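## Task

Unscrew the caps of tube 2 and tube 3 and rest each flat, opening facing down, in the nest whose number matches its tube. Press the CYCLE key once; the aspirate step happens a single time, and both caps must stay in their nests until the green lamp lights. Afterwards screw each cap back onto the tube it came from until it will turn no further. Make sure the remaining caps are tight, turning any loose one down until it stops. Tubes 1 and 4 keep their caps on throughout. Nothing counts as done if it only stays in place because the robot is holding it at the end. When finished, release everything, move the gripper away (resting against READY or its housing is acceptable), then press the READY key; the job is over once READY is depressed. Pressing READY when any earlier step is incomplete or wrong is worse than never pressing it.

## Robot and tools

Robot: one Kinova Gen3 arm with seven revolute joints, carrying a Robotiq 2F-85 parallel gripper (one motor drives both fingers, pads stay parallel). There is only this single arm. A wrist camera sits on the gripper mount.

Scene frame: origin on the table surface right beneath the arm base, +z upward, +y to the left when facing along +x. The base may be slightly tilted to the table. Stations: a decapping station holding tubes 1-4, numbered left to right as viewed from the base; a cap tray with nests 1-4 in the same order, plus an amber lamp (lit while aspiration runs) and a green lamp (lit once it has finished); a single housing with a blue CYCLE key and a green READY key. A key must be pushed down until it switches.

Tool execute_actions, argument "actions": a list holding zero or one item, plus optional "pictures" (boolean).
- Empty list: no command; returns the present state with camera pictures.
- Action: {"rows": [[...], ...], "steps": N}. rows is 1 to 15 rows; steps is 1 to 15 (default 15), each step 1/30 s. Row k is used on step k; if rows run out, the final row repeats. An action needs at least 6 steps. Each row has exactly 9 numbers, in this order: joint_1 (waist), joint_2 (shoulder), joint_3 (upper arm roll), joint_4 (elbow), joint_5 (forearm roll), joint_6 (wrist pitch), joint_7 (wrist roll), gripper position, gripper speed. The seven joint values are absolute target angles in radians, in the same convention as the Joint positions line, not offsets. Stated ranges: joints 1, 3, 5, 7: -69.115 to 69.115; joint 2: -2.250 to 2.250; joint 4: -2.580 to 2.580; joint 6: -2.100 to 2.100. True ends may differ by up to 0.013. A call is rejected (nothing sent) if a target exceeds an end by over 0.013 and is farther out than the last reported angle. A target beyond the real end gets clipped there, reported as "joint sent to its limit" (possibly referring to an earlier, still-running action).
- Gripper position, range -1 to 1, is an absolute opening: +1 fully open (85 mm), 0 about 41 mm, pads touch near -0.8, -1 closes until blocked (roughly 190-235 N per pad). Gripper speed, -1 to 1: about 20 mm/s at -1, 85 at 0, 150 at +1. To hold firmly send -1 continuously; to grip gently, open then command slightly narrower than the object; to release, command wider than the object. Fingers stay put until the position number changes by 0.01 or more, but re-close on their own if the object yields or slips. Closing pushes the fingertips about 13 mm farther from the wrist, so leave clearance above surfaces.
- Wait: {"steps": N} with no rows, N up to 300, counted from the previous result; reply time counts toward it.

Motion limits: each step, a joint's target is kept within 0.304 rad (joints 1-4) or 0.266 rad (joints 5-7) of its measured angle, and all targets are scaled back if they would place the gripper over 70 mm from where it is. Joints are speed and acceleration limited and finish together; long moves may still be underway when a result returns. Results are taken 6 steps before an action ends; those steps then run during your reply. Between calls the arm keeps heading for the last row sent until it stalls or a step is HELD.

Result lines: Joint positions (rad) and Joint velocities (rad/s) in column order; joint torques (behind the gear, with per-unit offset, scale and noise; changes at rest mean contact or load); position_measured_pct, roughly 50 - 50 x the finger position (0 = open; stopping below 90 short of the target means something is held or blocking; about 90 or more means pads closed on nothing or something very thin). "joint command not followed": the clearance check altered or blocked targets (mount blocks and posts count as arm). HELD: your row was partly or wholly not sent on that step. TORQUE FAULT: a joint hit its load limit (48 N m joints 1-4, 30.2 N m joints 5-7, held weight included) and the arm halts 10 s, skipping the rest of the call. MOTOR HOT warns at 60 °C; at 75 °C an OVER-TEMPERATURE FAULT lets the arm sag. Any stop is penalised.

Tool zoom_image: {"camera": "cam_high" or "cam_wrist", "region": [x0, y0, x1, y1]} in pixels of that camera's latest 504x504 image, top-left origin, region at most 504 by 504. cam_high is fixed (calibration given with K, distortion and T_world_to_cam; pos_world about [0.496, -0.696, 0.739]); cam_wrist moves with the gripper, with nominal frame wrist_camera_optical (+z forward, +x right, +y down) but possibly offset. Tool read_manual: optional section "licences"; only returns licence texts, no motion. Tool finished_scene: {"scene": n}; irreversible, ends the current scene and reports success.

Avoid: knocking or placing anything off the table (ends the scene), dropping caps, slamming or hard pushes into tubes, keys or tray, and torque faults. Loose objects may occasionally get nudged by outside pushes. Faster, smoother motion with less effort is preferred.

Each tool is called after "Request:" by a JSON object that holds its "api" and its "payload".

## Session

Request:
{"api": "execute_actions", "payload": {"actions": [], "pictures": true}}

Scene clock: 0.00 s of 10000.00 s.
position_measured_pct=0.0
Joint positions: [ 1.284  1.262 -0.325  1.281 -0.114  1.463  2.723]
Joint velocities: [ 0.     0.003 -0.     0.001 -0.001 -0.    -0.   ]
Joint torques (N m, as the joint torque sensors report them, + toward a larger angle): no reading

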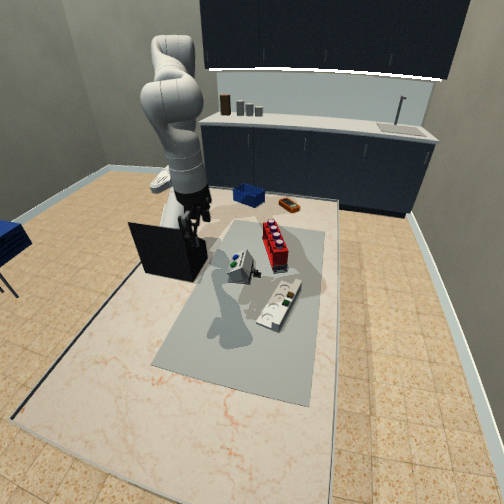

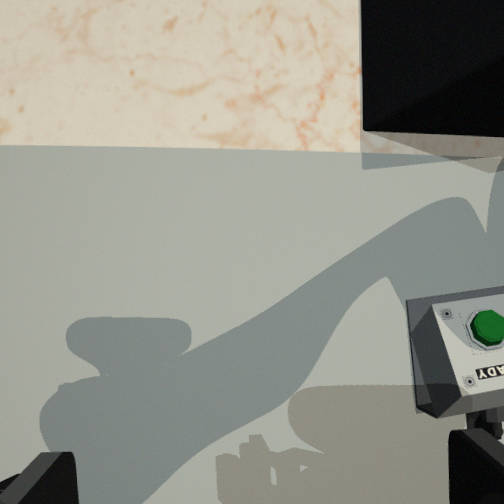

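Request:
{"api": "zoom_image", "payload": {"camera": "cam_high", "region": [220, 200, 320, 300]}}

Request:
{"api": "zoom_image", "payload": {"camera": "cam_high", "region": [235, 260, 335, 360]}}

Region (220, 200, 320, 300) of cam_high's 504x504 image, scaled by 5.040, with more detail than that image has.

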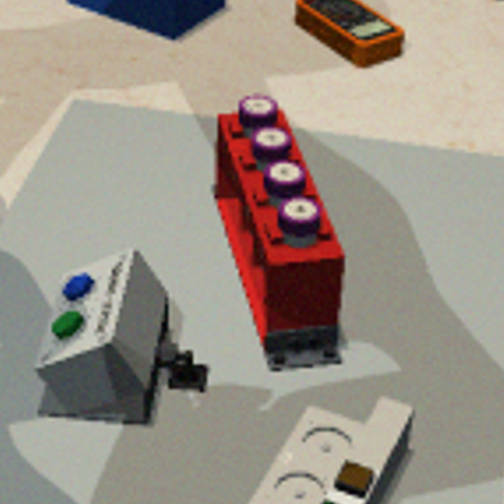

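Region (235, 260, 335, 360) of cam_high's 504x504 image, scaled by 5.040, with more detail than that image has.

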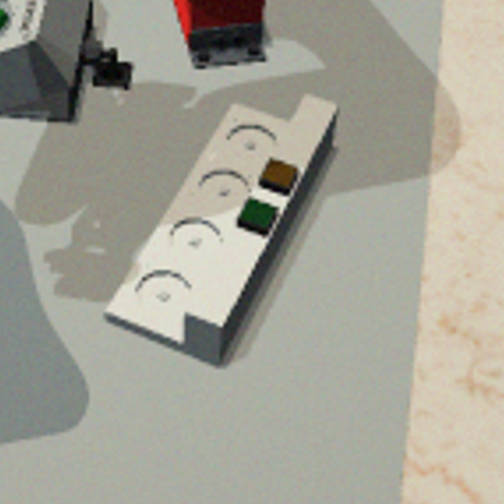

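Request:
{"api": "zoom_image", "payload": {"camera": "cam_high", "region": [255, 212, 295, 252]}}

Request:
{"api": "zoom_image", "payload": {"camera": "cam_high", "region": [250, 272, 310, 332]}}

Request:
{"api": "zoom_image", "payload": {"camera": "cam_high", "region": [220, 240, 270, 290]}}

Region (255, 212, 295, 252) of cam_high's 504x504 image, scaled by 12.600, with more detail than that image has.

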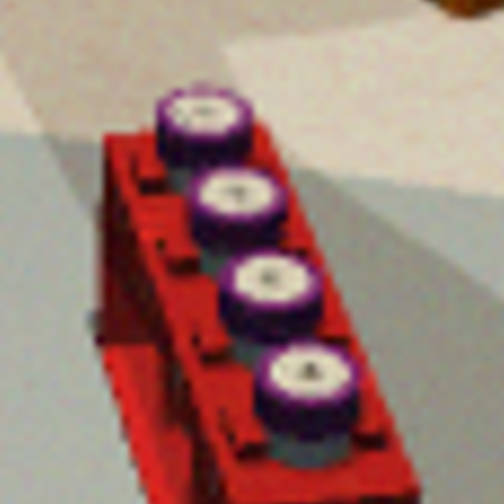

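Region (250, 272, 310, 332) of cam_high's 504x504 image, scaled by 8.400, with more detail than that image has.

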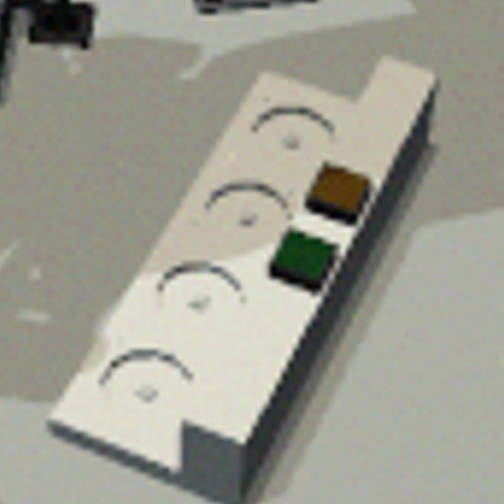

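Region (220, 240, 270, 290) of cam_high's 504x504 image, scaled by 10.080, with more detail than that image has.

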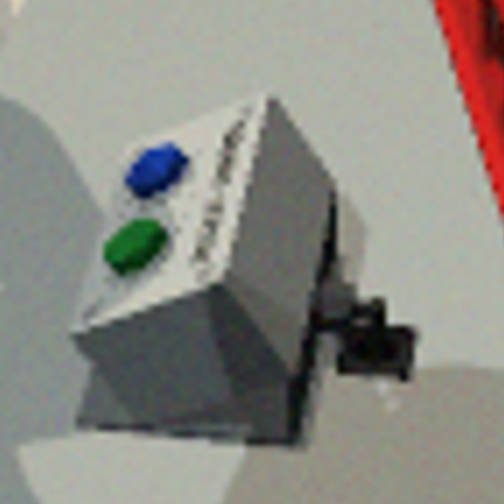

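Request:
{"api": "execute_actions", "payload": {"actions": [{"rows": [[1.2580,1.2440,-0.3176,1.2999,-0.1340,1.4523,2.7619,0.25,0],[1.2319,1.2260,-0.3102,1.3189,-0.1539,1.4415,2.8008,0.25,0],[1.2059,1.2079,-0.3028,1.3378,-0.1739,1.4308,2.8397,0.25,0],[1.1798,1.1899,-0.2955,1.3567,-0.1939,1.4200,2.8786,0.25,0],[1.1538,1.1719,-0.2881,1.3757,-0.2139,1.4093,2.9175,0.25,0],[1.1277,1.1539,-0.2807,1.3946,-0.2338,1.3986,2.9565,0.25,0],[1.1017,1.1359,-0.2733,1.4136,-0.2538,1.3878,2.9954,0.25,0],[1.0756,1.1179,-0.2659,1.4325,-0.2738,1.3771,3.0343,0.25,0],[1.0496,1.0998,-0.2585,1.4514,-0.2937,1.3663,3.0732,0.25,0],[1.0235,1.0818,-0.2511,1.4704,-0.3137,1.3556,3.1121,0.25,0],[0.9975,1.0638,-0.2438,1.4893,-0.3337,1.3449,3.1510,0.25,0],[0.9714,1.0458,-0.2364,1.5082,-0.3536,1.3341,3.1899,0.25,0],[0.9454,1.0278,-0.2290,1.5272,-0.3736,1.3234,3.2288,0.25,0],[0.9193,1.0097,-0.2216,1.5461,-0.3936,1.3127,3.2677,0.25,0],[0.8933,0.9917,-0.2142,1.5650,-0.4136,1.3019,3.3066,0.25,0]], "steps": 15}]}}

Request:
{"api": "execute_actions", "payload": {"actions": [{"rows": [[0.8672,0.9737,-0.2068,1.5840,-0.4335,1.2912,3.3455,0.25,0],[0.8412,0.9557,-0.1994,1.6029,-0.4535,1.2804,3.3845,0.25,0],[0.8151,0.9377,-0.1921,1.6218,-0.4735,1.2697,3.4234,0.25,0],[0.7891,0.9197,-0.1847,1.6408,-0.4934,1.2590,3.4623,0.25,0],[0.7630,0.9016,-0.1773,1.6597,-0.5134,1.2482,3.5012,0.25,0],[0.7370,0.8836,-0.1699,1.6787,-0.5334,1.2375,3.5401,0.25,0],[0.7109,0.8656,-0.1625,1.6976,-0.5533,1.2267,3.5790,0.25,0],[0.6849,0.8476,-0.1551,1.7165,-0.5733,1.2160,3.6179,0.25,0],[0.6588,0.8296,-0.1477,1.7355,-0.5933,1.2053,3.6568,0.25,0],[0.6328,0.8116,-0.1404,1.7544,-0.6133,1.1945,3.6957,0.25,0],[0.6068,0.7935,-0.1330,1.7733,-0.6332,1.1838,3.7346,0.25,0],[0.5807,0.7755,-0.1256,1.7923,-0.6532,1.1730,3.7735,0.25,0],[0.5547,0.7575,-0.1182,1.8112,-0.6732,1.1623,3.8125,0.25,0],[0.5286,0.7395,-0.1108,1.8301,-0.6931,1.1516,3.8514,0.25,0],[0.5026,0.7215,-0.1034,1.8491,-0.7131,1.1408,3.8903,0.25,0]], "steps": 15}]}}

Request:
{"api": "execute_actions", "payload": {"actions": [{"rows": [[0.4765,0.7034,-0.0960,1.8680,-0.7331,1.1301,3.9292,0.25,0],[0.4505,0.6854,-0.0886,1.8870,-0.7530,1.1194,3.9681,0.25,0],[0.4244,0.6674,-0.0813,1.9059,-0.7730,1.1086,4.0070,0.25,0],[0.3984,0.6494,-0.0739,1.9248,-0.7930,1.0979,4.0459,0.25,0],[0.3723,0.6314,-0.0665,1.9438,-0.8130,1.0871,4.0848,0.25,0],[0.3463,0.6134,-0.0591,1.9627,-0.8329,1.0764,4.1237,0.25,0],[0.3202,0.5953,-0.0517,1.9816,-0.8529,1.0657,4.1626,0.25,0],[0.2942,0.5773,-0.0443,2.0006,-0.8729,1.0549,4.2015,0.25,0],[0.2681,0.5593,-0.0369,2.0195,-0.8928,1.0442,4.2405,0.25,0],[0.2421,0.5413,-0.0295,2.0384,-0.9128,1.0334,4.2794,0.25,0],[0.2160,0.5233,-0.0222,2.0574,-0.9328,1.0227,4.3183,0.25,0],[0.1900,0.5052,-0.0148,2.0763,-0.9527,1.0120,4.3572,0.25,0],[0.1639,0.4872,-0.0074,2.0953,-0.9727,1.0012,4.3961,0.25,0],[0.1379,0.4692,0,2.1142,-0.9927,0.9905,4.4350,0.25,0]], "steps": 15}]}}

Request:
{"api": "execute_actions", "payload": {"actions": [{"rows": [[0.1379,0.4692,0,2.1142,-0.9927,0.9905,4.4350,0.25,0]], "steps": 15}], "pictures": true}}

Scene clock: 14.90 s of 10000.00 s.
position_measured_pct=19.0
Joint positions: [ 1.129  1.155 -0.282  1.391 -0.23   1.4    2.95 ]
Joint velocities: [-0.738 -0.504  0.212  0.547 -0.58  -0.312  1.13 ]
Joint torques (N m, as the joint torque sensors report them, + toward a larger angle): [  7.33 -15.28   1.63  -7.83  -0.26   0.11  -0.67]
Steps of this call (steps 1 to 438: nothing new was sent; steps 439 to 447: the first 9 steps of this action). Readings (joint positions | what the end effector reports):
439: [1.283 1.261 -0.324 1.282 -0.114 1.462 2.724] | position_measured_pct=0.0
440: [1.277 1.257 -0.322 1.286 -0.117 1.460 2.731] | position_measured_pct=0.4
442: [1.247 1.236 -0.313 1.306 -0.137 1.449 2.770] | position_measured_pct=4.8
446: [1.154 1.171 -0.289 1.373 -0.211 1.411 2.912] | position_measured_pct=15.9
447: the state above

Scene clock: 15.40 s of 10000.00 s.
position_measured_pct=37.7
Joint positions: [ 0.744  0.889 -0.172  1.673 -0.528  1.241  3.528]
Joint velocities: [-0.78  -0.538  0.221  0.565 -0.597 -0.32   1.163]
Joint torques (N m, as the joint torque sensors report them, + toward a larger angle): [ 10.67 -12.08   4.33  -6.08  -0.01   0.09  -0.58]
Steps of this call (steps 1 to 6: the last 6 steps of your previous action; steps 7 to 15: the first 9 steps of this action). Readings (joint positions | what the end effector reports):
7: [0.952 1.032 -0.231 1.522 -0.368 1.326 3.218] | position_measured_pct=36.5
8: [0.926 1.014 -0.224 1.540 -0.388 1.316 3.257] | position_measured_pct=37.3
10: [0.874 0.979 -0.209 1.578 -0.428 1.294 3.334] | position_measured_pct=37.7
14: [0.770 0.907 -0.180 1.654 -0.508 1.251 3.490] | position_measured_pct=37.7
15: the state above

Scene clock: 15.90 s of 10000.00 s.
position_measured_pct=37.7
Joint positions: [ 0.354  0.619 -0.062  1.957 -0.827  1.08   4.112]
Joint velocities: [-0.78  -0.54   0.222  0.568 -0.597 -0.321  1.164]
Joint torques (N m, as the joint torque sensors report them, + toward a larger angle): [11.21 -9.51  5.3  -4.49  0.11 -0.08 -0.35]
Steps of this call (steps 1 to 6: the last 6 steps of your previous action; steps 7 to 15: the first 9 steps of this action). Readings (joint positions | what the end effector reports):
7: [0.562 0.763 -0.121 1.805 -0.667 1.165 3.801] | position_measured_pct=37.7
8: [0.536 0.745 -0.113 1.824 -0.687 1.155 3.840] | position_measured_pct=37.7
10: [0.484 0.709 -0.099 1.862 -0.727 1.133 3.917] | position_measured_pct=37.7
14: [0.380 0.637 -0.069 1.938 -0.807 1.090 4.073] | position_measured_pct=37.7
15: the state above

Scene clock: 16.40 s of 10000.00 s.
position_measured_pct=37.7
Joint positions: [ 0.141  0.471 -0.     2.114 -0.993  0.991  4.435]
Joint velocities: [-0.027 -0.02   0.001  0.003 -0.    -0.     0.   ]
Joint torques (N m, as the joint torque sensors report them, + toward a larger angle): [ 9.56 -9.04  5.57 -3.7  -0.23 -0.35 -0.36]
Steps of this call (steps 1 to 6: the last 6 steps of your previous action; steps 7 to 15: the first 9 steps of this action). Readings (joint positions | what the end effector reports):
7: [0.178 0.497 -0.012 2.086 -0.964 1.007 4.378] | position_measured_pct=37.7
8: [0.163 0.486 -0.007 2.098 -0.977 1.000 4.405] | position_measured_pct=37.7
10: [0.148 0.476 -0.002 2.111 -0.991 0.993 4.432] | position_measured_pct=37.7
14: [0.142 0.472 -0.000 2.114 -0.993 0.991 4.435] | position_measured_pct=37.7
15: the state above

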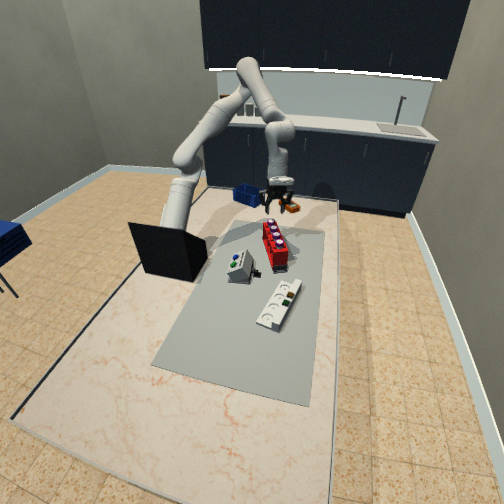

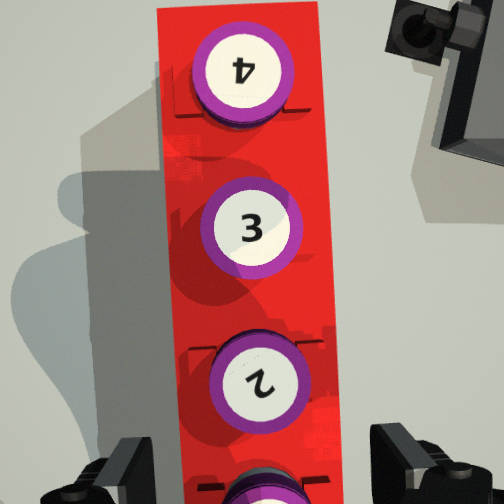

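Request:
{"api": "execute_actions", "payload": {"actions": [], "pictures": true}}

Scene clock: 16.63 s of 10000.00 s.
position_measured_pct=37.7
Joint positions: [ 0.138  0.469 -0.     2.114 -0.993  0.991  4.435]
Joint velocities: [-0.003 -0.003  0.    -0.001  0.001 -0.    -0.   ]
Joint torques (N m, as the joint torque sensors report them, + toward a larger angle): [ 9.21 -8.6   5.57 -3.6  -0.28 -0.35 -0.26]
Kept back: nothing.
Steps of this call (steps 1 to 6: the last 6 steps of your previous action; step 7: the robot went on to your last target). Readings (joint positions | what the end effector reports):
1: [0.140 0.471 -0.000 2.114 -0.993 0.991 4.435] | position_measured_pct=37.7
2: [0.140 0.470 -0.000 2.114 -0.993 0.991 4.435] | position_measured_pct=37.7
4: [0.139 0.470 -0.000 2.114 -0.993 0.991 4.435] | position_measured_pct=37.7
7: the state above

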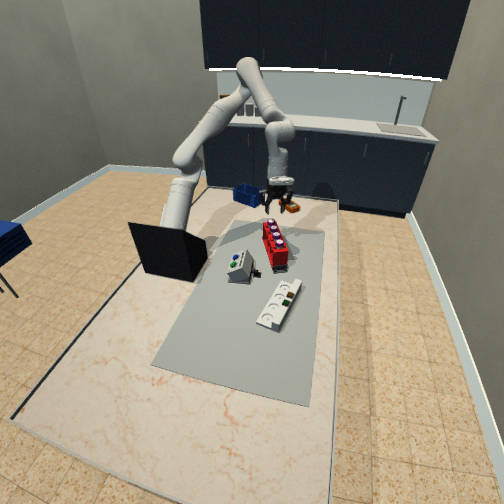

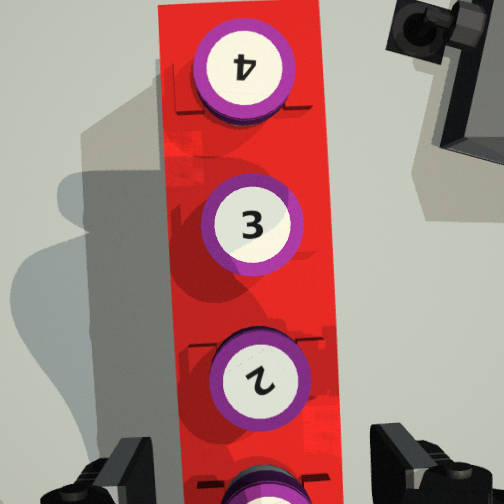

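Request:
{"api": "zoom_image", "payload": {"camera": "cam_wrist", "region": [180, 300, 340, 460]}}

Request:
{"api": "zoom_image", "payload": {"camera": "cam_wrist", "region": [170, 145, 330, 305]}}

Request:
{"api": "zoom_image", "payload": {"camera": "cam_wrist", "region": [165, 0, 325, 160]}}

Region (180, 300, 340, 460) of cam_wrist's 504x504 image, scaled by 3.150.

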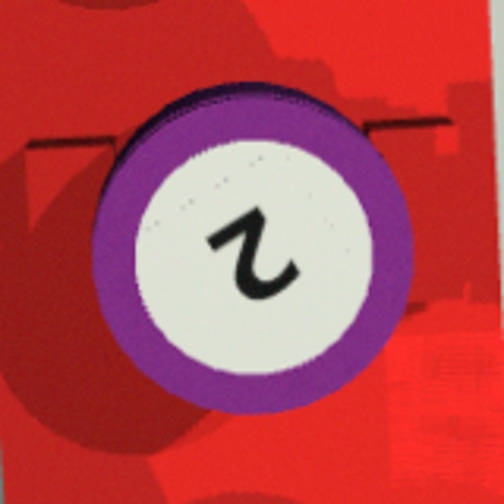

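Region (170, 145, 330, 305) of cam_wrist's 504x504 image, scaled by 3.150.

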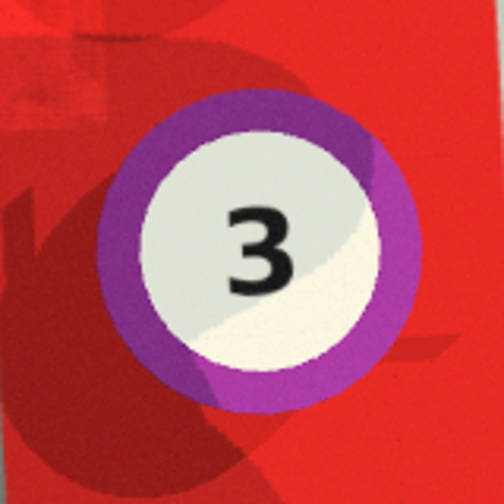

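Region (165, 0, 325, 160) of cam_wrist's 504x504 image, scaled by 3.150.

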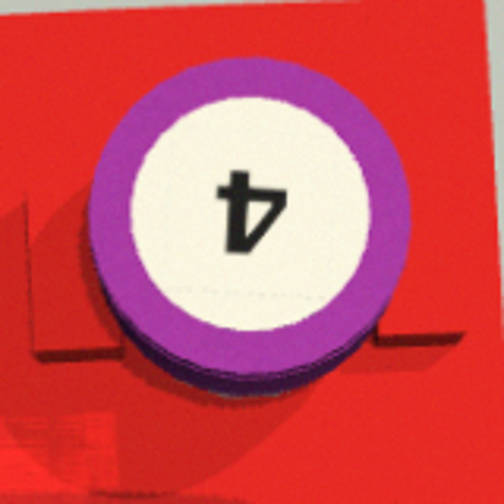

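Request:
{"api": "execute_actions", "payload": {"actions": [], "pictures": true}}

Scene clock: 18.63 s of 10000.00 s.
position_measured_pct=37.7
Joint positions: [ 0.138  0.469 -0.     2.114 -0.993  0.99   4.435]
Joint velocities: [ 0.001 -0.001 -0.     0.001  0.     0.    -0.   ]
Joint torques (N m, as the joint torque sensors report them, + toward a larger angle): [ 9.33 -8.87  5.58 -3.67 -0.26 -0.28 -0.24]
Kept back: nothing.
Steps of this call (steps 1 to 15: the robot went on to your last target; steps 16 to 60: nothing new was sent). Readings (joint positions | what the end effector reports):
1: [0.138 0.469 -0.000 2.114 -0.993 0.991 4.435] | position_measured_pct=37.7
2: [0.138 0.469 -0.000 2.114 -0.993 0.991 4.435] | position_measured_pct=37.7
4: [0.138 0.469 -0.000 2.114 -0.993 0.991 4.435] | position_measured_pct=37.7
8: [0.138 0.469 -0.000 2.114 -0.993 0.991 4.435] | position_measured_pct=37.7
60: the state above
The arm was judged still, so your last target was given up. Only a new action makes it travel on or press farther. Fingers that are still opening or closing keep moving.

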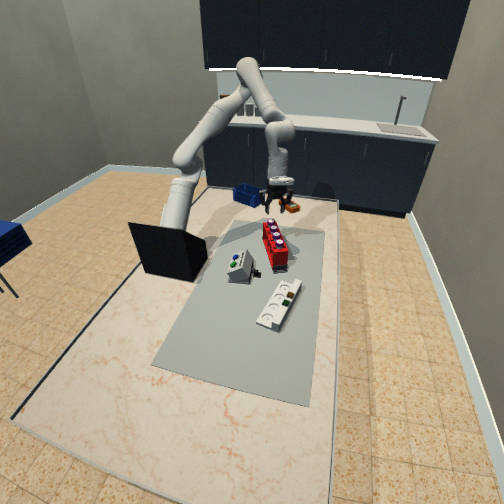

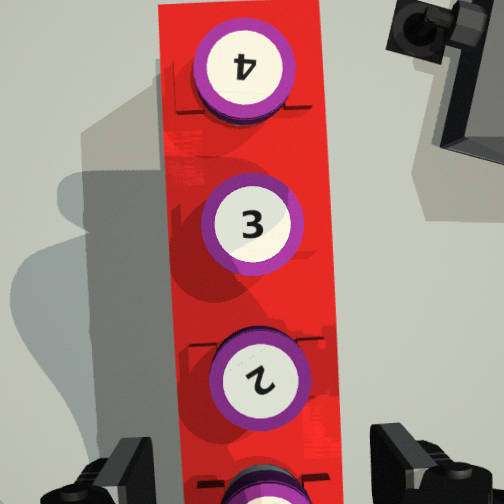

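Request:
{"api": "execute_actions", "payload": {"actions": [{"rows": [[0.1287,0.4807,0,2.1199,-1.0098,0.9780,4.4505,0.25,0],[0.1194,0.4922,0,2.1256,-1.0268,0.9654,4.4660,0.25,0],[0.1102,0.5037,0,2.1313,-1.0439,0.9529,4.4815,0.25,0],[0.1010,0.5152,0,2.1370,-1.0610,0.9404,4.4969,0.25,0],[0.0917,0.5267,0,2.1427,-1.0780,0.9278,4.5124,0.25,0],[0.0825,0.5382,0,2.1484,-1.0951,0.9153,4.5279,0.25,0],[0.0730,0.5466,0,2.1516,-1.1114,0.9072,4.5397,0.25,0],[0.0635,0.5550,0,2.1549,-1.1276,0.8991,4.5516,0.25,0],[0.0539,0.5634,0,2.1581,-1.1439,0.8910,4.5634,0.25,0],[0.0444,0.5718,0,2.1613,-1.1602,0.8829,4.5752,0.25,0],[0.0349,0.5801,0,2.1645,-1.1764,0.8747,4.5870,0.25,0],[0.0254,0.5885,0,2.1678,-1.1927,0.8666,4.5989,0.25,0],[0.0158,0.5969,0,2.1710,-1.2089,0.8585,4.6107,0.25,0],[0.0063,0.6053,0,2.1742,-1.2252,0.8504,4.6225,0.25,0]], "steps": 15}]}}

Request:
{"api": "execute_actions", "payload": {"actions": [{"steps": 12}], "pictures": true}}

Scene clock: 23.07 s of 10000.00 s.
position_measured_pct=37.7
Joint positions: [ 0.071  0.547  0.     2.151 -1.112  0.907  4.54 ]
Joint velocities: [-0.282  0.258 -0.002  0.11  -0.508 -0.273  0.386]
Joint torques (N m, as the joint torque sensors report them, + toward a larger angle): [  9.72 -10.39   5.64  -2.83  -0.12  -0.24  -0.23]
Steps of this call (steps 1 to 124: nothing new was sent; steps 125 to 133: the first 9 steps of this action). Readings (joint positions | what the end effector reports):
125: [0.137 0.471 0.000 2.115 -0.994 0.990 4.436] | position_measured_pct=37.7
126: [0.131 0.477 0.001 2.117 -1.001 0.984 4.442] | position_measured_pct=37.7
128: [0.115 0.497 0.000 2.127 -1.029 0.964 4.468] | position_measured_pct=37.7
132: [0.081 0.538 0.000 2.147 -1.095 0.917 4.527] | position_measured_pct=37.7
133: the state above

Scene clock: 23.47 s of 10000.00 s.
position_measured_pct=37.7
Joint positions: [ 0.008  0.604 -0.     2.174 -1.225  0.85   4.623]
Joint velocities: [-0.015  0.012  0.     0.001  0.    -0.    -0.   ]
Joint torques (N m, as the joint torque sensors report them, + toward a larger angle): [  9.87 -10.3    5.54  -1.92  -0.23  -0.36  -0.39]
Kept back: nothing.
Steps of this call (steps 1 to 6: the last 6 steps of your previous action; steps 7 to 12: the robot went on to your last target). Readings (joint positions | what the end effector reports):
1: [0.062 0.555 0.000 2.155 -1.129 0.899 4.552] | position_measured_pct=37.7
2: [0.052 0.564 0.000 2.158 -1.146 0.890 4.565] | position_measured_pct=37.7
4: [0.033 0.581 -0.000 2.165 -1.178 0.874 4.588] | position_measured_pct=37.7
8: [0.011 0.602 -0.001 2.174 -1.224 0.851 4.622] | position_measured_pct=37.7
12: the state above

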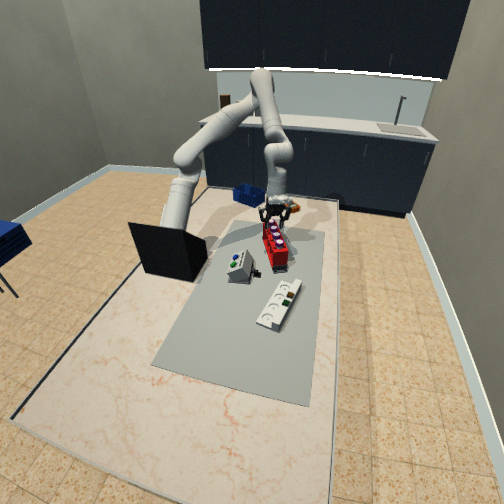

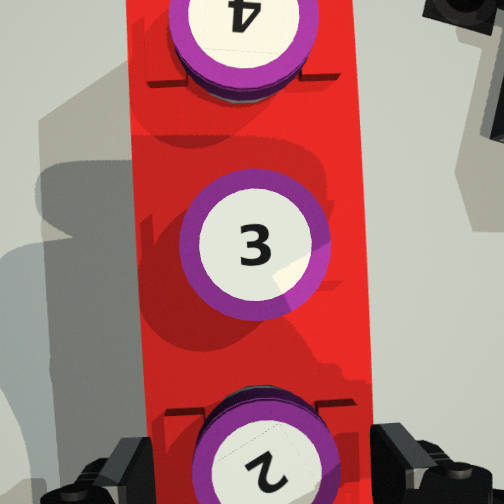

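Request:
{"api": "zoom_image", "payload": {"camera": "cam_wrist", "region": [170, 370, 370, 504]}}

Region (170, 370, 370, 504) of cam_wrist's 504x504 image, scaled by 2.520; it fills the top 338 rows of this view, and the rest is white.

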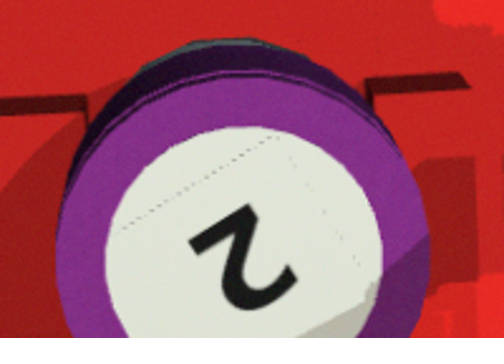

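Request:
{"api": "execute_actions", "payload": {"actions": [], "pictures": true}}

Request:
{"api": "zoom_image", "payload": {"camera": "cam_wrist", "region": [170, 370, 370, 504]}}

Scene clock: 24.70 s of 10000.00 s.
position_measured_pct=37.7
Joint positions: [ 0.006  0.605 -0.     2.174 -1.225  0.85   4.622]
Joint velocities: [ 0.001 -0.001 -0.     0.002 -0.     0.    -0.   ]
Joint torques (N m, as the joint torque sensors report them, + toward a larger angle): [ 10.03 -10.3    5.41  -1.77  -0.26  -0.26  -0.36]
Kept back: nothing.
Steps of this call (steps 1 to 30: the robot went on to your last target; steps 31 to 37: nothing new was sent). Readings (joint positions | what the end effector reports):
1: [0.007 0.604 -0.000 2.174 -1.225 0.850 4.623] | position_measured_pct=37.7
2: [0.007 0.605 -0.000 2.174 -1.225 0.850 4.622] | position_measured_pct=37.7
4: [0.007 0.605 -0.000 2.174 -1.225 0.850 4.622] | position_measured_pct=37.7
8: [0.006 0.605 -0.000 2.174 -1.225 0.850 4.622] | position_measured_pct=37.7
37: the state above
The arm was judged still, so your last target was given up. Only a new action makes it travel on or press farther. Fingers that are still opening or closing keep moving.

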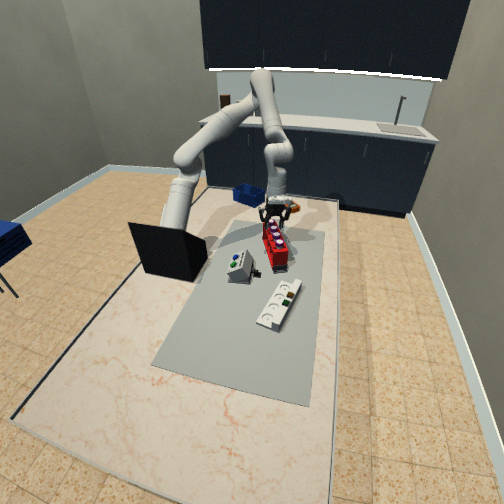

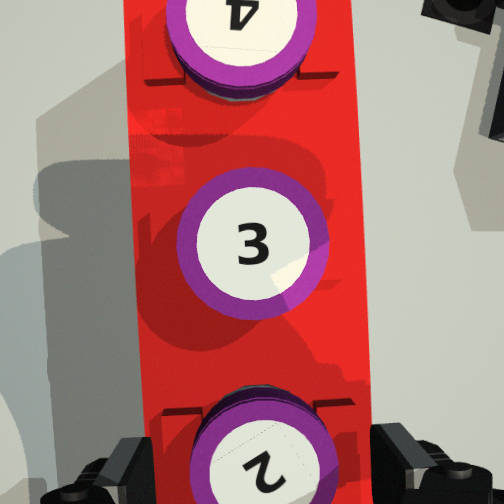

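Region (170, 370, 370, 504) of cam_wrist's 504x504 image, scaled by 2.520; it fills the top 338 rows of this view, and the rest is white.

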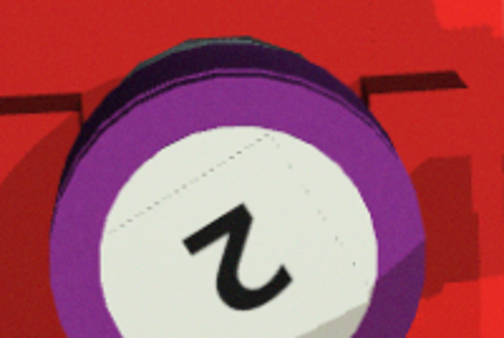

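Request:
{"api": "execute_actions", "payload": {"actions": [{"rows": [[0.0068,0.6052,0,2.1760,-1.2262,0.8500,4.6225,0.25,-0.4],[0.0072,0.6051,0,2.1777,-1.2271,0.8496,4.6225,0.25,-0.4],[0.0072,0.6051,0,2.1777,-1.2271,0.8496,4.6225,0.25,-0.4],[0.0072,0.6051,0,2.1777,-1.2271,0.8496,4.6225,-1,-0.4]], "steps": 15}]}}

Request:
{"api": "execute_actions", "payload": {"actions": [{"steps": 14}], "pictures": true}}

Scene clock: 26.73 s of 10000.00 s.
position_measured_pct=44.8
Joint positions: [ 0.007  0.605 -0.     2.178 -1.227  0.85   4.622]
Joint velocities: [ 0.    -0.     0.     0.    -0.001 -0.     0.001]
Joint torques (N m, as the joint torque sensors report them, + toward a larger angle): [  9.99 -10.15   5.58  -1.72  -0.27  -0.23  -0.3 ]
Steps of this call (steps 1 to 52: nothing new was sent; steps 53 to 61: the first 9 steps of this action). Readings (joint positions | what the end effector reports):
53: [0.007 0.605 -0.000 2.175 -1.225 0.850 4.623] | position_measured_pct=37.7
54: [0.007 0.605 -0.000 2.176 -1.226 0.850 4.623] | position_measured_pct=37.7
56: [0.007 0.605 0.000 2.177 -1.227 0.850 4.622] | position_measured_pct=37.7
60: [0.007 0.605 0.000 2.178 -1.227 0.850 4.622] | position_measured_pct=42.9
61: the state above

Scene clock: 27.20 s of 10000.00 s.
position_measured_pct=61.1
Joint positions: [ 0.008  0.603  0.     2.177 -1.228  0.85   4.622]
Joint velocities: [ 0.    -0.001 -0.    -0.001 -0.    -0.     0.   ]
Joint torques (N m, as the joint torque sensors report them, + toward a larger angle): [ 9.28 -8.9   5.14 -1.18 -0.05 -0.76 -0.28]
Kept back: nothing.
Steps of this call (steps 1 to 6: the last 6 steps of your previous action; steps 7 to 14: the robot went on to your last target). Readings (joint positions | what the end effector reports):
1: [0.007 0.605 -0.000 2.178 -1.227 0.850 4.622] | position_measured_pct=46.8
2: [0.007 0.605 -0.000 2.178 -1.227 0.850 4.622] | position_measured_pct=48.8
4: [0.007 0.605 0.000 2.178 -1.227 0.850 4.623] | position_measured_pct=52.8
8: [0.008 0.604 0.000 2.177 -1.228 0.850 4.622] | position_measured_pct=59.1
14: the state above

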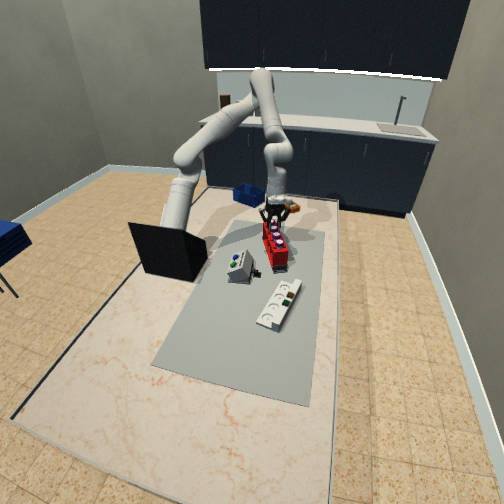

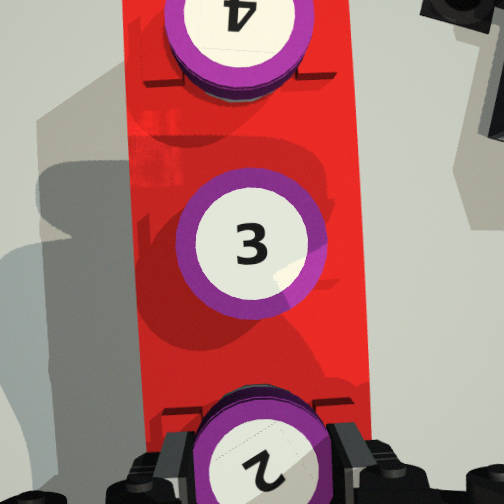

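Request:
{"api": "execute_actions", "payload": {"actions": [{"rows": [[0.0080,0.6044,0,2.1775,-1.2257,0.8502,4.70,-1,-0.4],[0.0085,0.6039,0,2.1774,-1.2247,0.8506,4.80,-1,-0.4],[0.0091,0.6034,0,2.1772,-1.2237,0.8510,4.95,-1,-0.4],[0.0091,0.6034,0,2.1772,-1.2237,0.8510,5.4225,-1,-0.4]], "steps": 15}]}}

Request:
{"api": "execute_actions", "payload": {"actions": [{"rows": [[0.0096,0.6029,0,2.1771,-1.2228,0.8513,6.0225,-1,-0.4]], "steps": 15}]}}

Request:
{"api": "execute_actions", "payload": {"actions": [{"rows": [[0.0101,0.6025,0,2.1770,-1.2220,0.8517,6.6225,-1,-0.4]], "steps": 15}]}}

Request:
{"api": "execute_actions", "payload": {"actions": [{"rows": [[0.0106,0.6020,0,2.1769,-1.2211,0.8520,7.2225,-1,-0.4]], "steps": 15}]}}

Request:
{"api": "execute_actions", "payload": {"actions": [{"rows": [[0.0110,0.6016,0,2.1767,-1.2202,0.8524,7.8225,-1,-0.4]], "steps": 15}]}}

Request:
{"api": "execute_actions", "payload": {"actions": [{"rows": [[0.0115,0.6011,0,2.1766,-1.2194,0.8527,8.20,-1,-0.4]], "steps": 15}]}}

Scene clock: 30.67 s of 10000.00 s.
position_measured_pct=61.1
Joint positions: [ 0.009  0.603  0.     2.177 -1.225  0.851  4.884]
Joint velocities: [0.002 0.    0.002 0.004 0.009 0.002 1.215]
Joint torques (N m, as the joint torque sensors report them, + toward a larger angle): [  9.72 -10.11   5.16  -1.71  -0.14  -0.36  -0.22]
Steps of this call (steps 1 to 15: the robot went on to your last target; steps 16 to 95: nothing new was sent; steps 96 to 104: the first 9 steps of this action). Readings (joint positions | what the end effector reports):
96: [0.008 0.603 0.000 2.177 -1.228 0.850 4.624] | position_measured_pct=61.1
97: [0.008 0.603 0.000 2.177 -1.228 0.850 4.633] | position_measured_pct=61.1
99: [0.009 0.603 0.000 2.177 -1.227 0.850 4.684] | position_measured_pct=61.1
103: [0.009 0.603 0.000 2.177 -1.225 0.851 4.844] | position_measured_pct=61.1
104: the state above

Scene clock: 31.17 s of 10000.00 s.
position_measured_pct=61.1
Joint positions: [ 0.01   0.603  0.001  2.178 -1.222  0.85   5.494]
Joint velocities: [ 0.002  0.001  0.002  0.003  0.005 -0.002  1.217]
Joint torques (N m, as the joint torque sensors report them, + toward a larger angle): [  8.95 -10.59   4.33  -2.81  -1.09   0.44  -0.27]
Steps of this call (steps 1 to 6: the last 6 steps of your previous action; steps 7 to 15: the first 9 steps of this action). Readings (joint positions | what the end effector reports):
7: [0.009 0.604 0.001 2.178 -1.223 0.850 5.169] | position_measured_pct=61.1
8: [0.010 0.604 0.001 2.178 -1.223 0.850 5.209] | position_measured_pct=61.1
10: [0.010 0.604 0.001 2.178 -1.223 0.850 5.291] | position_measured_pct=61.1
14: [0.010 0.603 0.001 2.178 -1.222 0.850 5.453] | position_measured_pct=61.1
15: the state above

Scene clock: 31.67 s of 10000.00 s.
position_measured_pct=61.1
Joint positions: [ 0.011  0.604  0.003  2.179 -1.22   0.849  6.104]
Joint velocities: [ 0.003  0.002  0.003 -0.     0.    -0.005  1.216]
Joint torques (N m, as the joint torque sensors report them, + toward a larger angle): [  8.68 -11.2    3.34  -3.69  -1.25   1.35  -0.26]
Steps of this call (steps 1 to 6: the last 6 steps of your previous action; steps 7 to 15: the first 9 steps of this action). Readings (joint positions | what the end effector reports):
7: [0.011 0.604 0.002 2.179 -1.221 0.850 5.778] | position_measured_pct=61.1
8: [0.011 0.604 0.002 2.179 -1.221 0.850 5.819] | position_measured_pct=61.1
10: [0.011 0.604 0.002 2.179 -1.221 0.849 5.900] | position_measured_pct=61.1
14: [0.011 0.604 0.002 2.179 -1.220 0.849 6.063] | position_measured_pct=61.1
15: the state above

Scene clock: 32.17 s of 10000.00 s.
position_measured_pct=61.1
Joint positions: [ 0.013  0.605  0.004  2.179 -1.221  0.847  6.713]
Joint velocities: [ 0.002  0.001  0.001 -0.002 -0.003 -0.003  1.215]
Joint torques (N m, as the joint torque sensors report them, + toward a larger angle): [  8.38 -12.06   2.59  -3.46  -0.38   2.74   0.48]
Steps of this call (steps 1 to 6: the last 6 steps of your previous action; steps 7 to 15: the first 9 steps of this action). Readings (joint positions | what the end effector reports):
7: [0.012 0.604 0.003 2.179 -1.220 0.848 6.388] | position_measured_pct=61.1
8: [0.012 0.604 0.003 2.179 -1.221 0.848 6.429] | position_measured_pct=61.1
10: [0.012 0.604 0.003 2.179 -1.221 0.847 6.510] | position_measured_pct=61.1
14: [0.013 0.604 0.004 2.179 -1.221 0.847 6.673] | position_measured_pct=61.1
15: the state above

Scene clock: 32.67 s of 10000.00 s.
position_measured_pct=61.1
Joint positions: [ 0.014  0.605  0.004  2.177 -1.223  0.846  7.323]
Joint velocities: [ 0.003  0.001  0.    -0.004 -0.005 -0.     1.215]
Joint torques (N m, as the joint torque sensors report them, + toward a larger angle): [  7.7  -12.89   1.94  -2.34   0.98   3.33   0.45]
Steps of this call (steps 1 to 6: the last 6 steps of your previous action; steps 7 to 15: the first 9 steps of this action). Readings (joint positions | what the end effector reports):
7: [0.013 0.605 0.004 2.178 -1.222 0.846 6.998] | position_measured_pct=61.1
8: [0.013 0.605 0.004 2.178 -1.222 0.846 7.038] | position_measured_pct=61.1
10: [0.013 0.605 0.004 2.178 -1.222 0.846 7.119] | position_measured_pct=61.1
14: [0.014 0.605 0.004 2.177 -1.223 0.846 7.282] | position_measured_pct=61.1
15: the state above

Scene clock: 33.17 s of 10000.00 s.
position_measured_pct=61.1
Joint positions: [ 0.015  0.605  0.004  2.175 -1.224  0.847  7.932]
Joint velocities: [ 0.    -0.001 -0.001 -0.002 -0.002  0.002  1.218]
Joint torques (N m, as the joint torque sensors report them, + toward a larger angle): [  7.5  -13.1    2.07  -0.43   1.78   3.23   0.55]
Steps of this call (steps 1 to 6: the last 6 steps of your previous action; steps 7 to 15: the first 9 steps of this action). Readings (joint positions | what the end effector reports):
7: [0.014 0.605 0.004 2.176 -1.224 0.846 7.607] | position_measured_pct=61.1
8: [0.014 0.605 0.004 2.176 -1.224 0.846 7.648] | position_measured_pct=61.1
10: [0.014 0.605 0.004 2.176 -1.224 0.846 7.729] | position_measured_pct=61.1
14: [0.015 0.605 0.004 2.175 -1.224 0.847 7.892] | position_measured_pct=61.1
15: the state above

Request:
{"api": "execute_actions", "payload": {"actions": [{"steps": 8}], "pictures": true}}

Scene clock: 33.93 s of 10000.00 s.
position_measured_pct=61.1
Joint positions: [ 0.015  0.605  0.004  2.174 -1.224  0.847  8.198]
Joint velocities: [-0.     0.003 -0.001  0.001 -0.001 -0.     0.   ]
Joint torques (N m, as the joint torque sensors report them, + toward a larger angle): [  7.36 -12.99   2.31   0.38   1.98   2.79   0.58]
Kept back: nothing.
Steps of this call (steps 1 to 6: the last 6 steps of your previous action; steps 7 to 23: the robot went on to your last target). Readings (joint positions | what the end effector reports):
1: [0.015 0.605 0.004 2.175 -1.224 0.847 7.973] | position_measured_pct=61.1
2: [0.015 0.605 0.004 2.175 -1.224 0.847 8.014] | position_measured_pct=61.1
4: [0.015 0.605 0.004 2.174 -1.224 0.847 8.095] | position_measured_pct=61.1
8: [0.015 0.605 0.004 2.174 -1.224 0.847 8.196] | position_measured_pct=61.1
23: the state above

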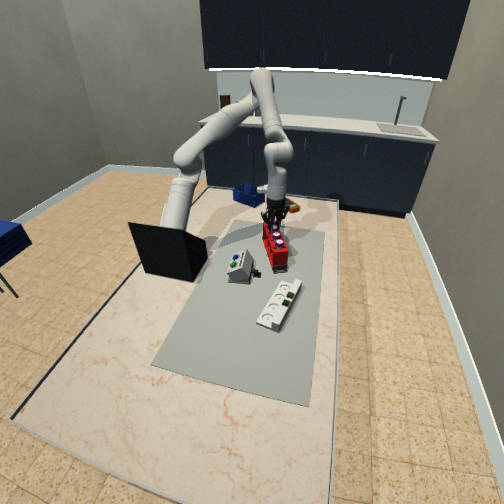

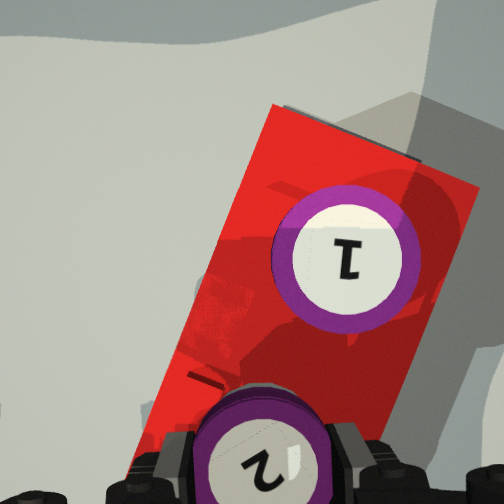

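Request:
{"api": "execute_actions", "payload": {"actions": [{"rows": [[0.0128,0.6032,0,2.1746,-1.2183,0.8531,8.20,-1,-0.4],[0.0142,0.6053,0,2.1726,-1.2173,0.8536,8.20,-1,-0.4],[0.0155,0.6074,0,2.1706,-1.2162,0.8540,8.20,-1,-0.4],[0.0169,0.6095,0,2.1685,-1.2151,0.8544,8.20,-1,-0.4],[0.0182,0.6116,0,2.1665,-1.2141,0.8549,8.20,-1,-0.4],[0.0196,0.6137,0,2.1645,-1.2130,0.8553,8.20,-1,-0.4]], "steps": 15}]}}

Request:
{"api": "execute_actions", "payload": {"actions": [{"steps": 10}]}}

Scene clock: 42.30 s of 10000.00 s.
position_measured_pct=61.1
Joint positions: [ 0.022  0.613  0.001  2.166 -1.216  0.857  8.198]
Joint velocities: [ 0.002 -0.    -0.001  0.002 -0.     0.    -0.001]
Joint torques (N m, as the joint torque sensors report them, + toward a larger angle): [ 8.45 -9.63  4.96 -2.93  0.92 -1.04  0.52]
Steps of this call (steps 1 to 15: the robot went on to your last target; steps 16 to 242: nothing new was sent; steps 243 to 251: the first 9 steps of this action). Readings (joint positions | what the end effector reports):
243: [0.015 0.606 0.003 2.173 -1.224 0.848 8.198] | position_measured_pct=61.1
244: [0.016 0.607 0.003 2.172 -1.223 0.849 8.198] | position_measured_pct=61.1
246: [0.019 0.610 0.002 2.170 -1.220 0.853 8.198] | position_measured_pct=61.1
250: [0.022 0.613 0.001 2.166 -1.216 0.857 8.198] | position_measured_pct=61.1
251: the state above

Scene clock: 42.63 s of 10000.00 s.
position_measured_pct=61.1
Joint positions: [ 0.022  0.613  0.001  2.166 -1.216  0.857  8.198]
Joint velocities: [-0.001  0.002  0.     0.001 -0.    -0.    -0.   ]
Joint torques (N m, as the joint torque sensors report them, + toward a larger angle): [ 8.22 -9.46  4.81 -2.95  0.93 -1.19  0.5 ]
Kept back: nothing.
Steps of this call (steps 1 to 6: the last 6 steps of your previous action; steps 7 to 10: the robot went on to your last target). Readings (joint positions | what the end effector reports):
1: [0.022 0.613 0.001 2.166 -1.216 0.857 8.198] | position_measured_pct=61.1
2: [0.022 0.613 0.001 2.166 -1.216 0.857 8.198] | position_measured_pct=61.1
4: [0.022 0.613 0.001 2.166 -1.216 0.857 8.198] | position_measured_pct=61.1
8: [0.022 0.613 0.001 2.166 -1.216 0.857 8.198] | position_measured_pct=61.1
10: the state above

Request:
{"api": "execute_actions", "payload": {"actions": [{"rows": [[0.0196,0.6137,0,2.1645,-1.2130,0.8553,8.20,0.15,-0.3],[0.0196,0.6137,0,2.1645,-1.2130,0.8553,8.20,0.15,-0.3],[0.0196,0.6137,0,2.1645,-1.2130,0.8553,8.20,0.15,-0.3],[0.0196,0.6137,0,2.1645,-1.2130,0.8553,8.20,0.15,-0.3],[0.0196,0.6137,0,2.1645,-1.2130,0.8553,8.20,0.15,-0.3],[0.0186,0.6125,0,2.1663,-1.2144,0.8548,8.20,0.15,-0.3],[0.0176,0.6113,0,2.1681,-1.2158,0.8542,8.20,0.15,-0.3],[0.0166,0.6102,0,2.1700,-1.2171,0.8537,8.20,0.15,-0.3],[0.0157,0.6090,0,2.1718,-1.2185,0.8531,8.20,0.15,-0.3]], "steps": 15}]}}

Request:
{"api": "execute_actions", "payload": {"actions": [{"steps": 20}], "pictures": true}}

Scene clock: 44.60 s of 10000.00 s.
position_measured_pct=46.8
Joint positions: [ 0.017  0.61   0.     2.17  -1.217  0.854  8.2  ]
Joint velocities: [-0.028 -0.032 -0.002  0.052 -0.04  -0.016 -0.   ]
Joint torques (N m, as the joint torque sensors report them, + toward a larger angle): [ 10.26 -10.24   5.54  -1.71  -0.22   0.06  -0.32]
Steps of this call (steps 1 to 15: the robot went on to your last target; steps 16 to 50: nothing new was sent; steps 51 to 59: the first 9 steps of this action). Readings (joint positions | what the end effector reports):
51: [0.022 0.613 0.001 2.166 -1.216 0.857 8.198] | position_measured_pct=61.1
52: [0.021 0.613 0.000 2.166 -1.216 0.857 8.198] | position_measured_pct=61.1
54: [0.021 0.614 0.000 2.165 -1.214 0.856 8.199] | position_measured_pct=57.5
58: [0.018 0.611 0.000 2.168 -1.216 0.854 8.200] | position_measured_pct=48.8
59: the state above

Scene clock: 45.27 s of 10000.00 s.
position_measured_pct=42.5
Joint positions: [ 0.016  0.609 -0.     2.172 -1.219  0.853  8.2  ]
Joint velocities: [ 0.001  0.    -0.     0.001 -0.001  0.    -0.   ]
Joint torques (N m, as the joint torque sensors report them, + toward a larger angle): [ 10.11 -10.23   5.43  -1.85  -0.2   -0.13  -0.29]
Kept back: nothing.
Steps of this call (steps 1 to 6: the last 6 steps of your previous action; steps 7 to 15: the robot went on to your last target; steps 16 to 20: nothing new was sent). Readings (joint positions | what the end effector reports):
1: [0.016 0.609 -0.000 2.171 -1.218 0.853 8.200] | position_measured_pct=44.8
2: [0.016 0.609 -0.000 2.172 -1.218 0.853 8.200] | position_measured_pct=43.7
4: [0.016 0.609 -0.000 2.172 -1.218 0.853 8.200] | position_measured_pct=42.9
8: [0.016 0.609 -0.000 2.172 -1.219 0.853 8.200] | position_measured_pct=42.5
20: the state above
The arm was judged still, so your last target was given up. Only a new action makes it travel on or press farther. Fingers that are still opening or closing keep moving.

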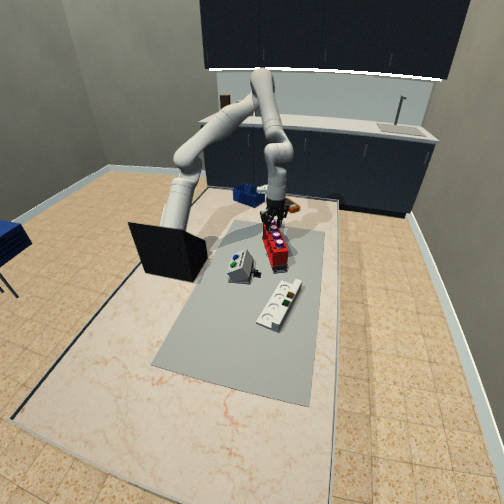

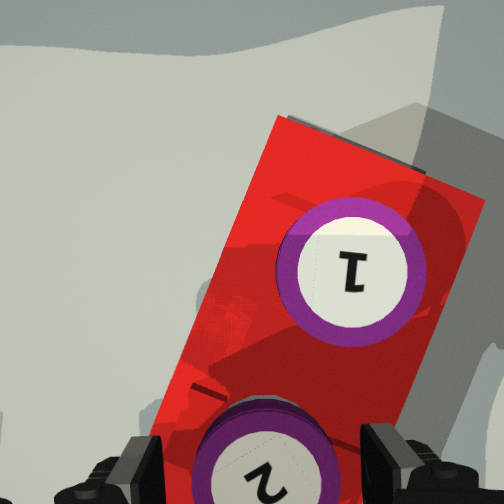

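Request:
{"api": "zoom_image", "payload": {"camera": "cam_wrist", "region": [150, 370, 390, 504]}}

Region (150, 370, 390, 504) of cam_wrist's 504x504 image, scaled by 2.100; it fills the top 281 rows of this view, and the rest is white.

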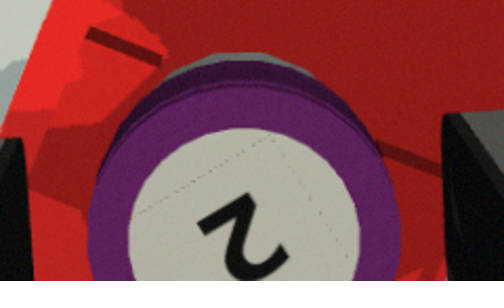

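Request:
{"api": "execute_actions", "payload": {"actions": [{"rows": [[0.0157,0.6090,0,2.1718,-1.2185,0.8531,8.20,-1,-0.4]], "steps": 15}]}}

Request:
{"api": "execute_actions", "payload": {"actions": [{"rows": [[0.0167,0.6081,0,2.1715,-1.2167,0.8538,8.25,-1,-0.4],[0.0175,0.6073,0,2.1713,-1.2152,0.8544,8.35,-1,-0.4],[0.0180,0.6069,0,2.1712,-1.2144,0.8548,8.50,-1,-0.4],[0.0180,0.6069,0,2.1712,-1.2144,0.8548,9.0,-1,-0.4]], "steps": 15}]}}

Request:
{"api": "execute_actions", "payload": {"actions": [{"rows": [[0.0185,0.6064,0,2.1711,-1.2135,0.8551,9.6,-1,-0.4]], "steps": 15}]}}

Request:
{"api": "execute_actions", "payload": {"actions": [{"rows": [[0.0190,0.6060,0,2.1710,-1.2126,0.8555,10.2,-1,-0.4]], "steps": 15}]}}

Request:
{"api": "execute_actions", "payload": {"actions": [{"rows": [[0.0195,0.6056,0,2.1709,-1.2118,0.8558,10.6,-1,-0.4]], "steps": 15}]}}

Scene clock: 47.00 s of 10000.00 s.
position_measured_pct=55.6
Joint positions: [ 0.016  0.609 -0.     2.171 -1.219  0.853  8.2  ]
Joint velocities: [-0.    -0.017 -0.001 -0.015 -0.015  0.006  0.   ]
Joint torques (N m, as the joint torque sensors report them, + toward a larger angle): [10.07 -8.97  5.35 -0.53  0.5  -0.63 -0.33]
Steps of this call (steps 1 to 43: nothing new was sent; steps 44 to 52: the first 9 steps of this action). Readings (joint positions | what the end effector reports):
44: [0.016 0.609 0.000 2.172 -1.219 0.853 8.200] | position_measured_pct=42.5
45: [0.016 0.609 0.000 2.172 -1.219 0.853 8.200] | position_measured_pct=42.9
47: [0.016 0.609 0.000 2.172 -1.219 0.853 8.200] | position_measured_pct=45.6
51: [0.016 0.609 -0.000 2.172 -1.219 0.853 8.200] | position_measured_pct=53.6
52: the state above

Scene clock: 47.50 s of 10000.00 s.
position_measured_pct=61.1
Joint positions: [ 0.018  0.607 -0.     2.171 -1.216  0.855  8.462]
Joint velocities: [ 0.002  0.    -0.001 -0.001  0.006  0.003  1.216]
Joint torques (N m, as the joint torque sensors report them, + toward a larger angle): [10.22 -9.82  5.49 -1.48  0.07 -0.06 -0.49]
Steps of this call (steps 1 to 6: the last 6 steps of your previous action; steps 7 to 15: the first 9 steps of this action). Readings (joint positions | what the end effector reports):
7: [0.017 0.607 0.000 2.172 -1.218 0.854 8.201] | position_measured_pct=61.1
8: [0.017 0.607 0.000 2.172 -1.218 0.854 8.211] | position_measured_pct=61.1
10: [0.017 0.607 -0.000 2.171 -1.217 0.854 8.261] | position_measured_pct=61.1
14: [0.017 0.607 -0.000 2.171 -1.216 0.855 8.421] | position_measured_pct=61.1
15: the state above

Scene clock: 48.00 s of 10000.00 s.
position_measured_pct=61.1
Joint positions: [ 0.018  0.606 -0.     2.17  -1.215  0.855  9.072]
Joint velocities: [ 0.001 -0.001  0.     0.     0.     0.001  1.217]
Joint torques (N m, as the joint torque sensors report them, + toward a larger angle): [10.23 -9.68  5.74 -1.43 -0.01 -0.36 -0.13]
Steps of this call (steps 1 to 6: the last 6 steps of your previous action; steps 7 to 15: the first 9 steps of this action). Readings (joint positions | what the end effector reports):
7: [0.018 0.607 -0.000 2.171 -1.215 0.855 8.746] | position_measured_pct=61.1
8: [0.018 0.607 -0.000 2.171 -1.215 0.855 8.787] | position_measured_pct=61.1
10: [0.018 0.607 -0.000 2.171 -1.215 0.855 8.868] | position_measured_pct=61.1
14: [0.018 0.606 -0.000 2.171 -1.215 0.855 9.031] | position_measured_pct=61.1
15: the state above

Scene clock: 48.50 s of 10000.00 s.
position_measured_pct=61.1
Joint positions: [ 0.019  0.605 -0.     2.171 -1.213  0.856  9.681]
Joint velocities: [ 0.002 -0.001  0.    -0.001  0.001  0.001  1.218]
Joint torques (N m, as the joint torque sensors report them, + toward a larger angle): [ 9.85 -9.75  5.43 -1.47  0.07 -0.41 -0.29]
Steps of this call (steps 1 to 6: the last 6 steps of your previous action; steps 7 to 15: the first 9 steps of this action). Readings (joint positions | what the end effector reports):
7: [0.018 0.606 -0.000 2.170 -1.214 0.855 9.356] | position_measured_pct=61.1
8: [0.018 0.606 -0.000 2.170 -1.214 0.855 9.397] | position_measured_pct=61.1
10: [0.018 0.606 -0.000 2.170 -1.214 0.856 9.478] | position_measured_pct=61.1
14: [0.019 0.605 -0.000 2.171 -1.213 0.856 9.641] | position_measured_pct=61.1
15: the state above

Scene clock: 49.00 s of 10000.00 s.
position_measured_pct=61.1
Joint positions: [ 0.019  0.605 -0.     2.17  -1.213  0.856 10.291]
Joint velocities: [ 0.002 -0.001 -0.    -0.002  0.002  0.001  1.219]
Joint torques (N m, as the joint torque sensors report them, + toward a larger angle): [ 9.96 -9.77  5.49 -1.27  0.09 -0.41 -0.49]
Steps of this call (steps 1 to 6: the last 6 steps of your previous action; steps 7 to 15: the first 9 steps of this action). Readings (joint positions | what the end effector reports):
7: [0.019 0.605 -0.000 2.170 -1.213 0.856 9.966] | position_measured_pct=61.1
8: [0.019 0.605 -0.000 2.170 -1.213 0.856 10.007] | position_measured_pct=61.1
10: [0.019 0.605 -0.000 2.170 -1.213 0.856 10.088] | position_measured_pct=61.1
14: [0.019 0.605 -0.000 2.170 -1.213 0.856 10.251] | position_measured_pct=61.1
15: the state above


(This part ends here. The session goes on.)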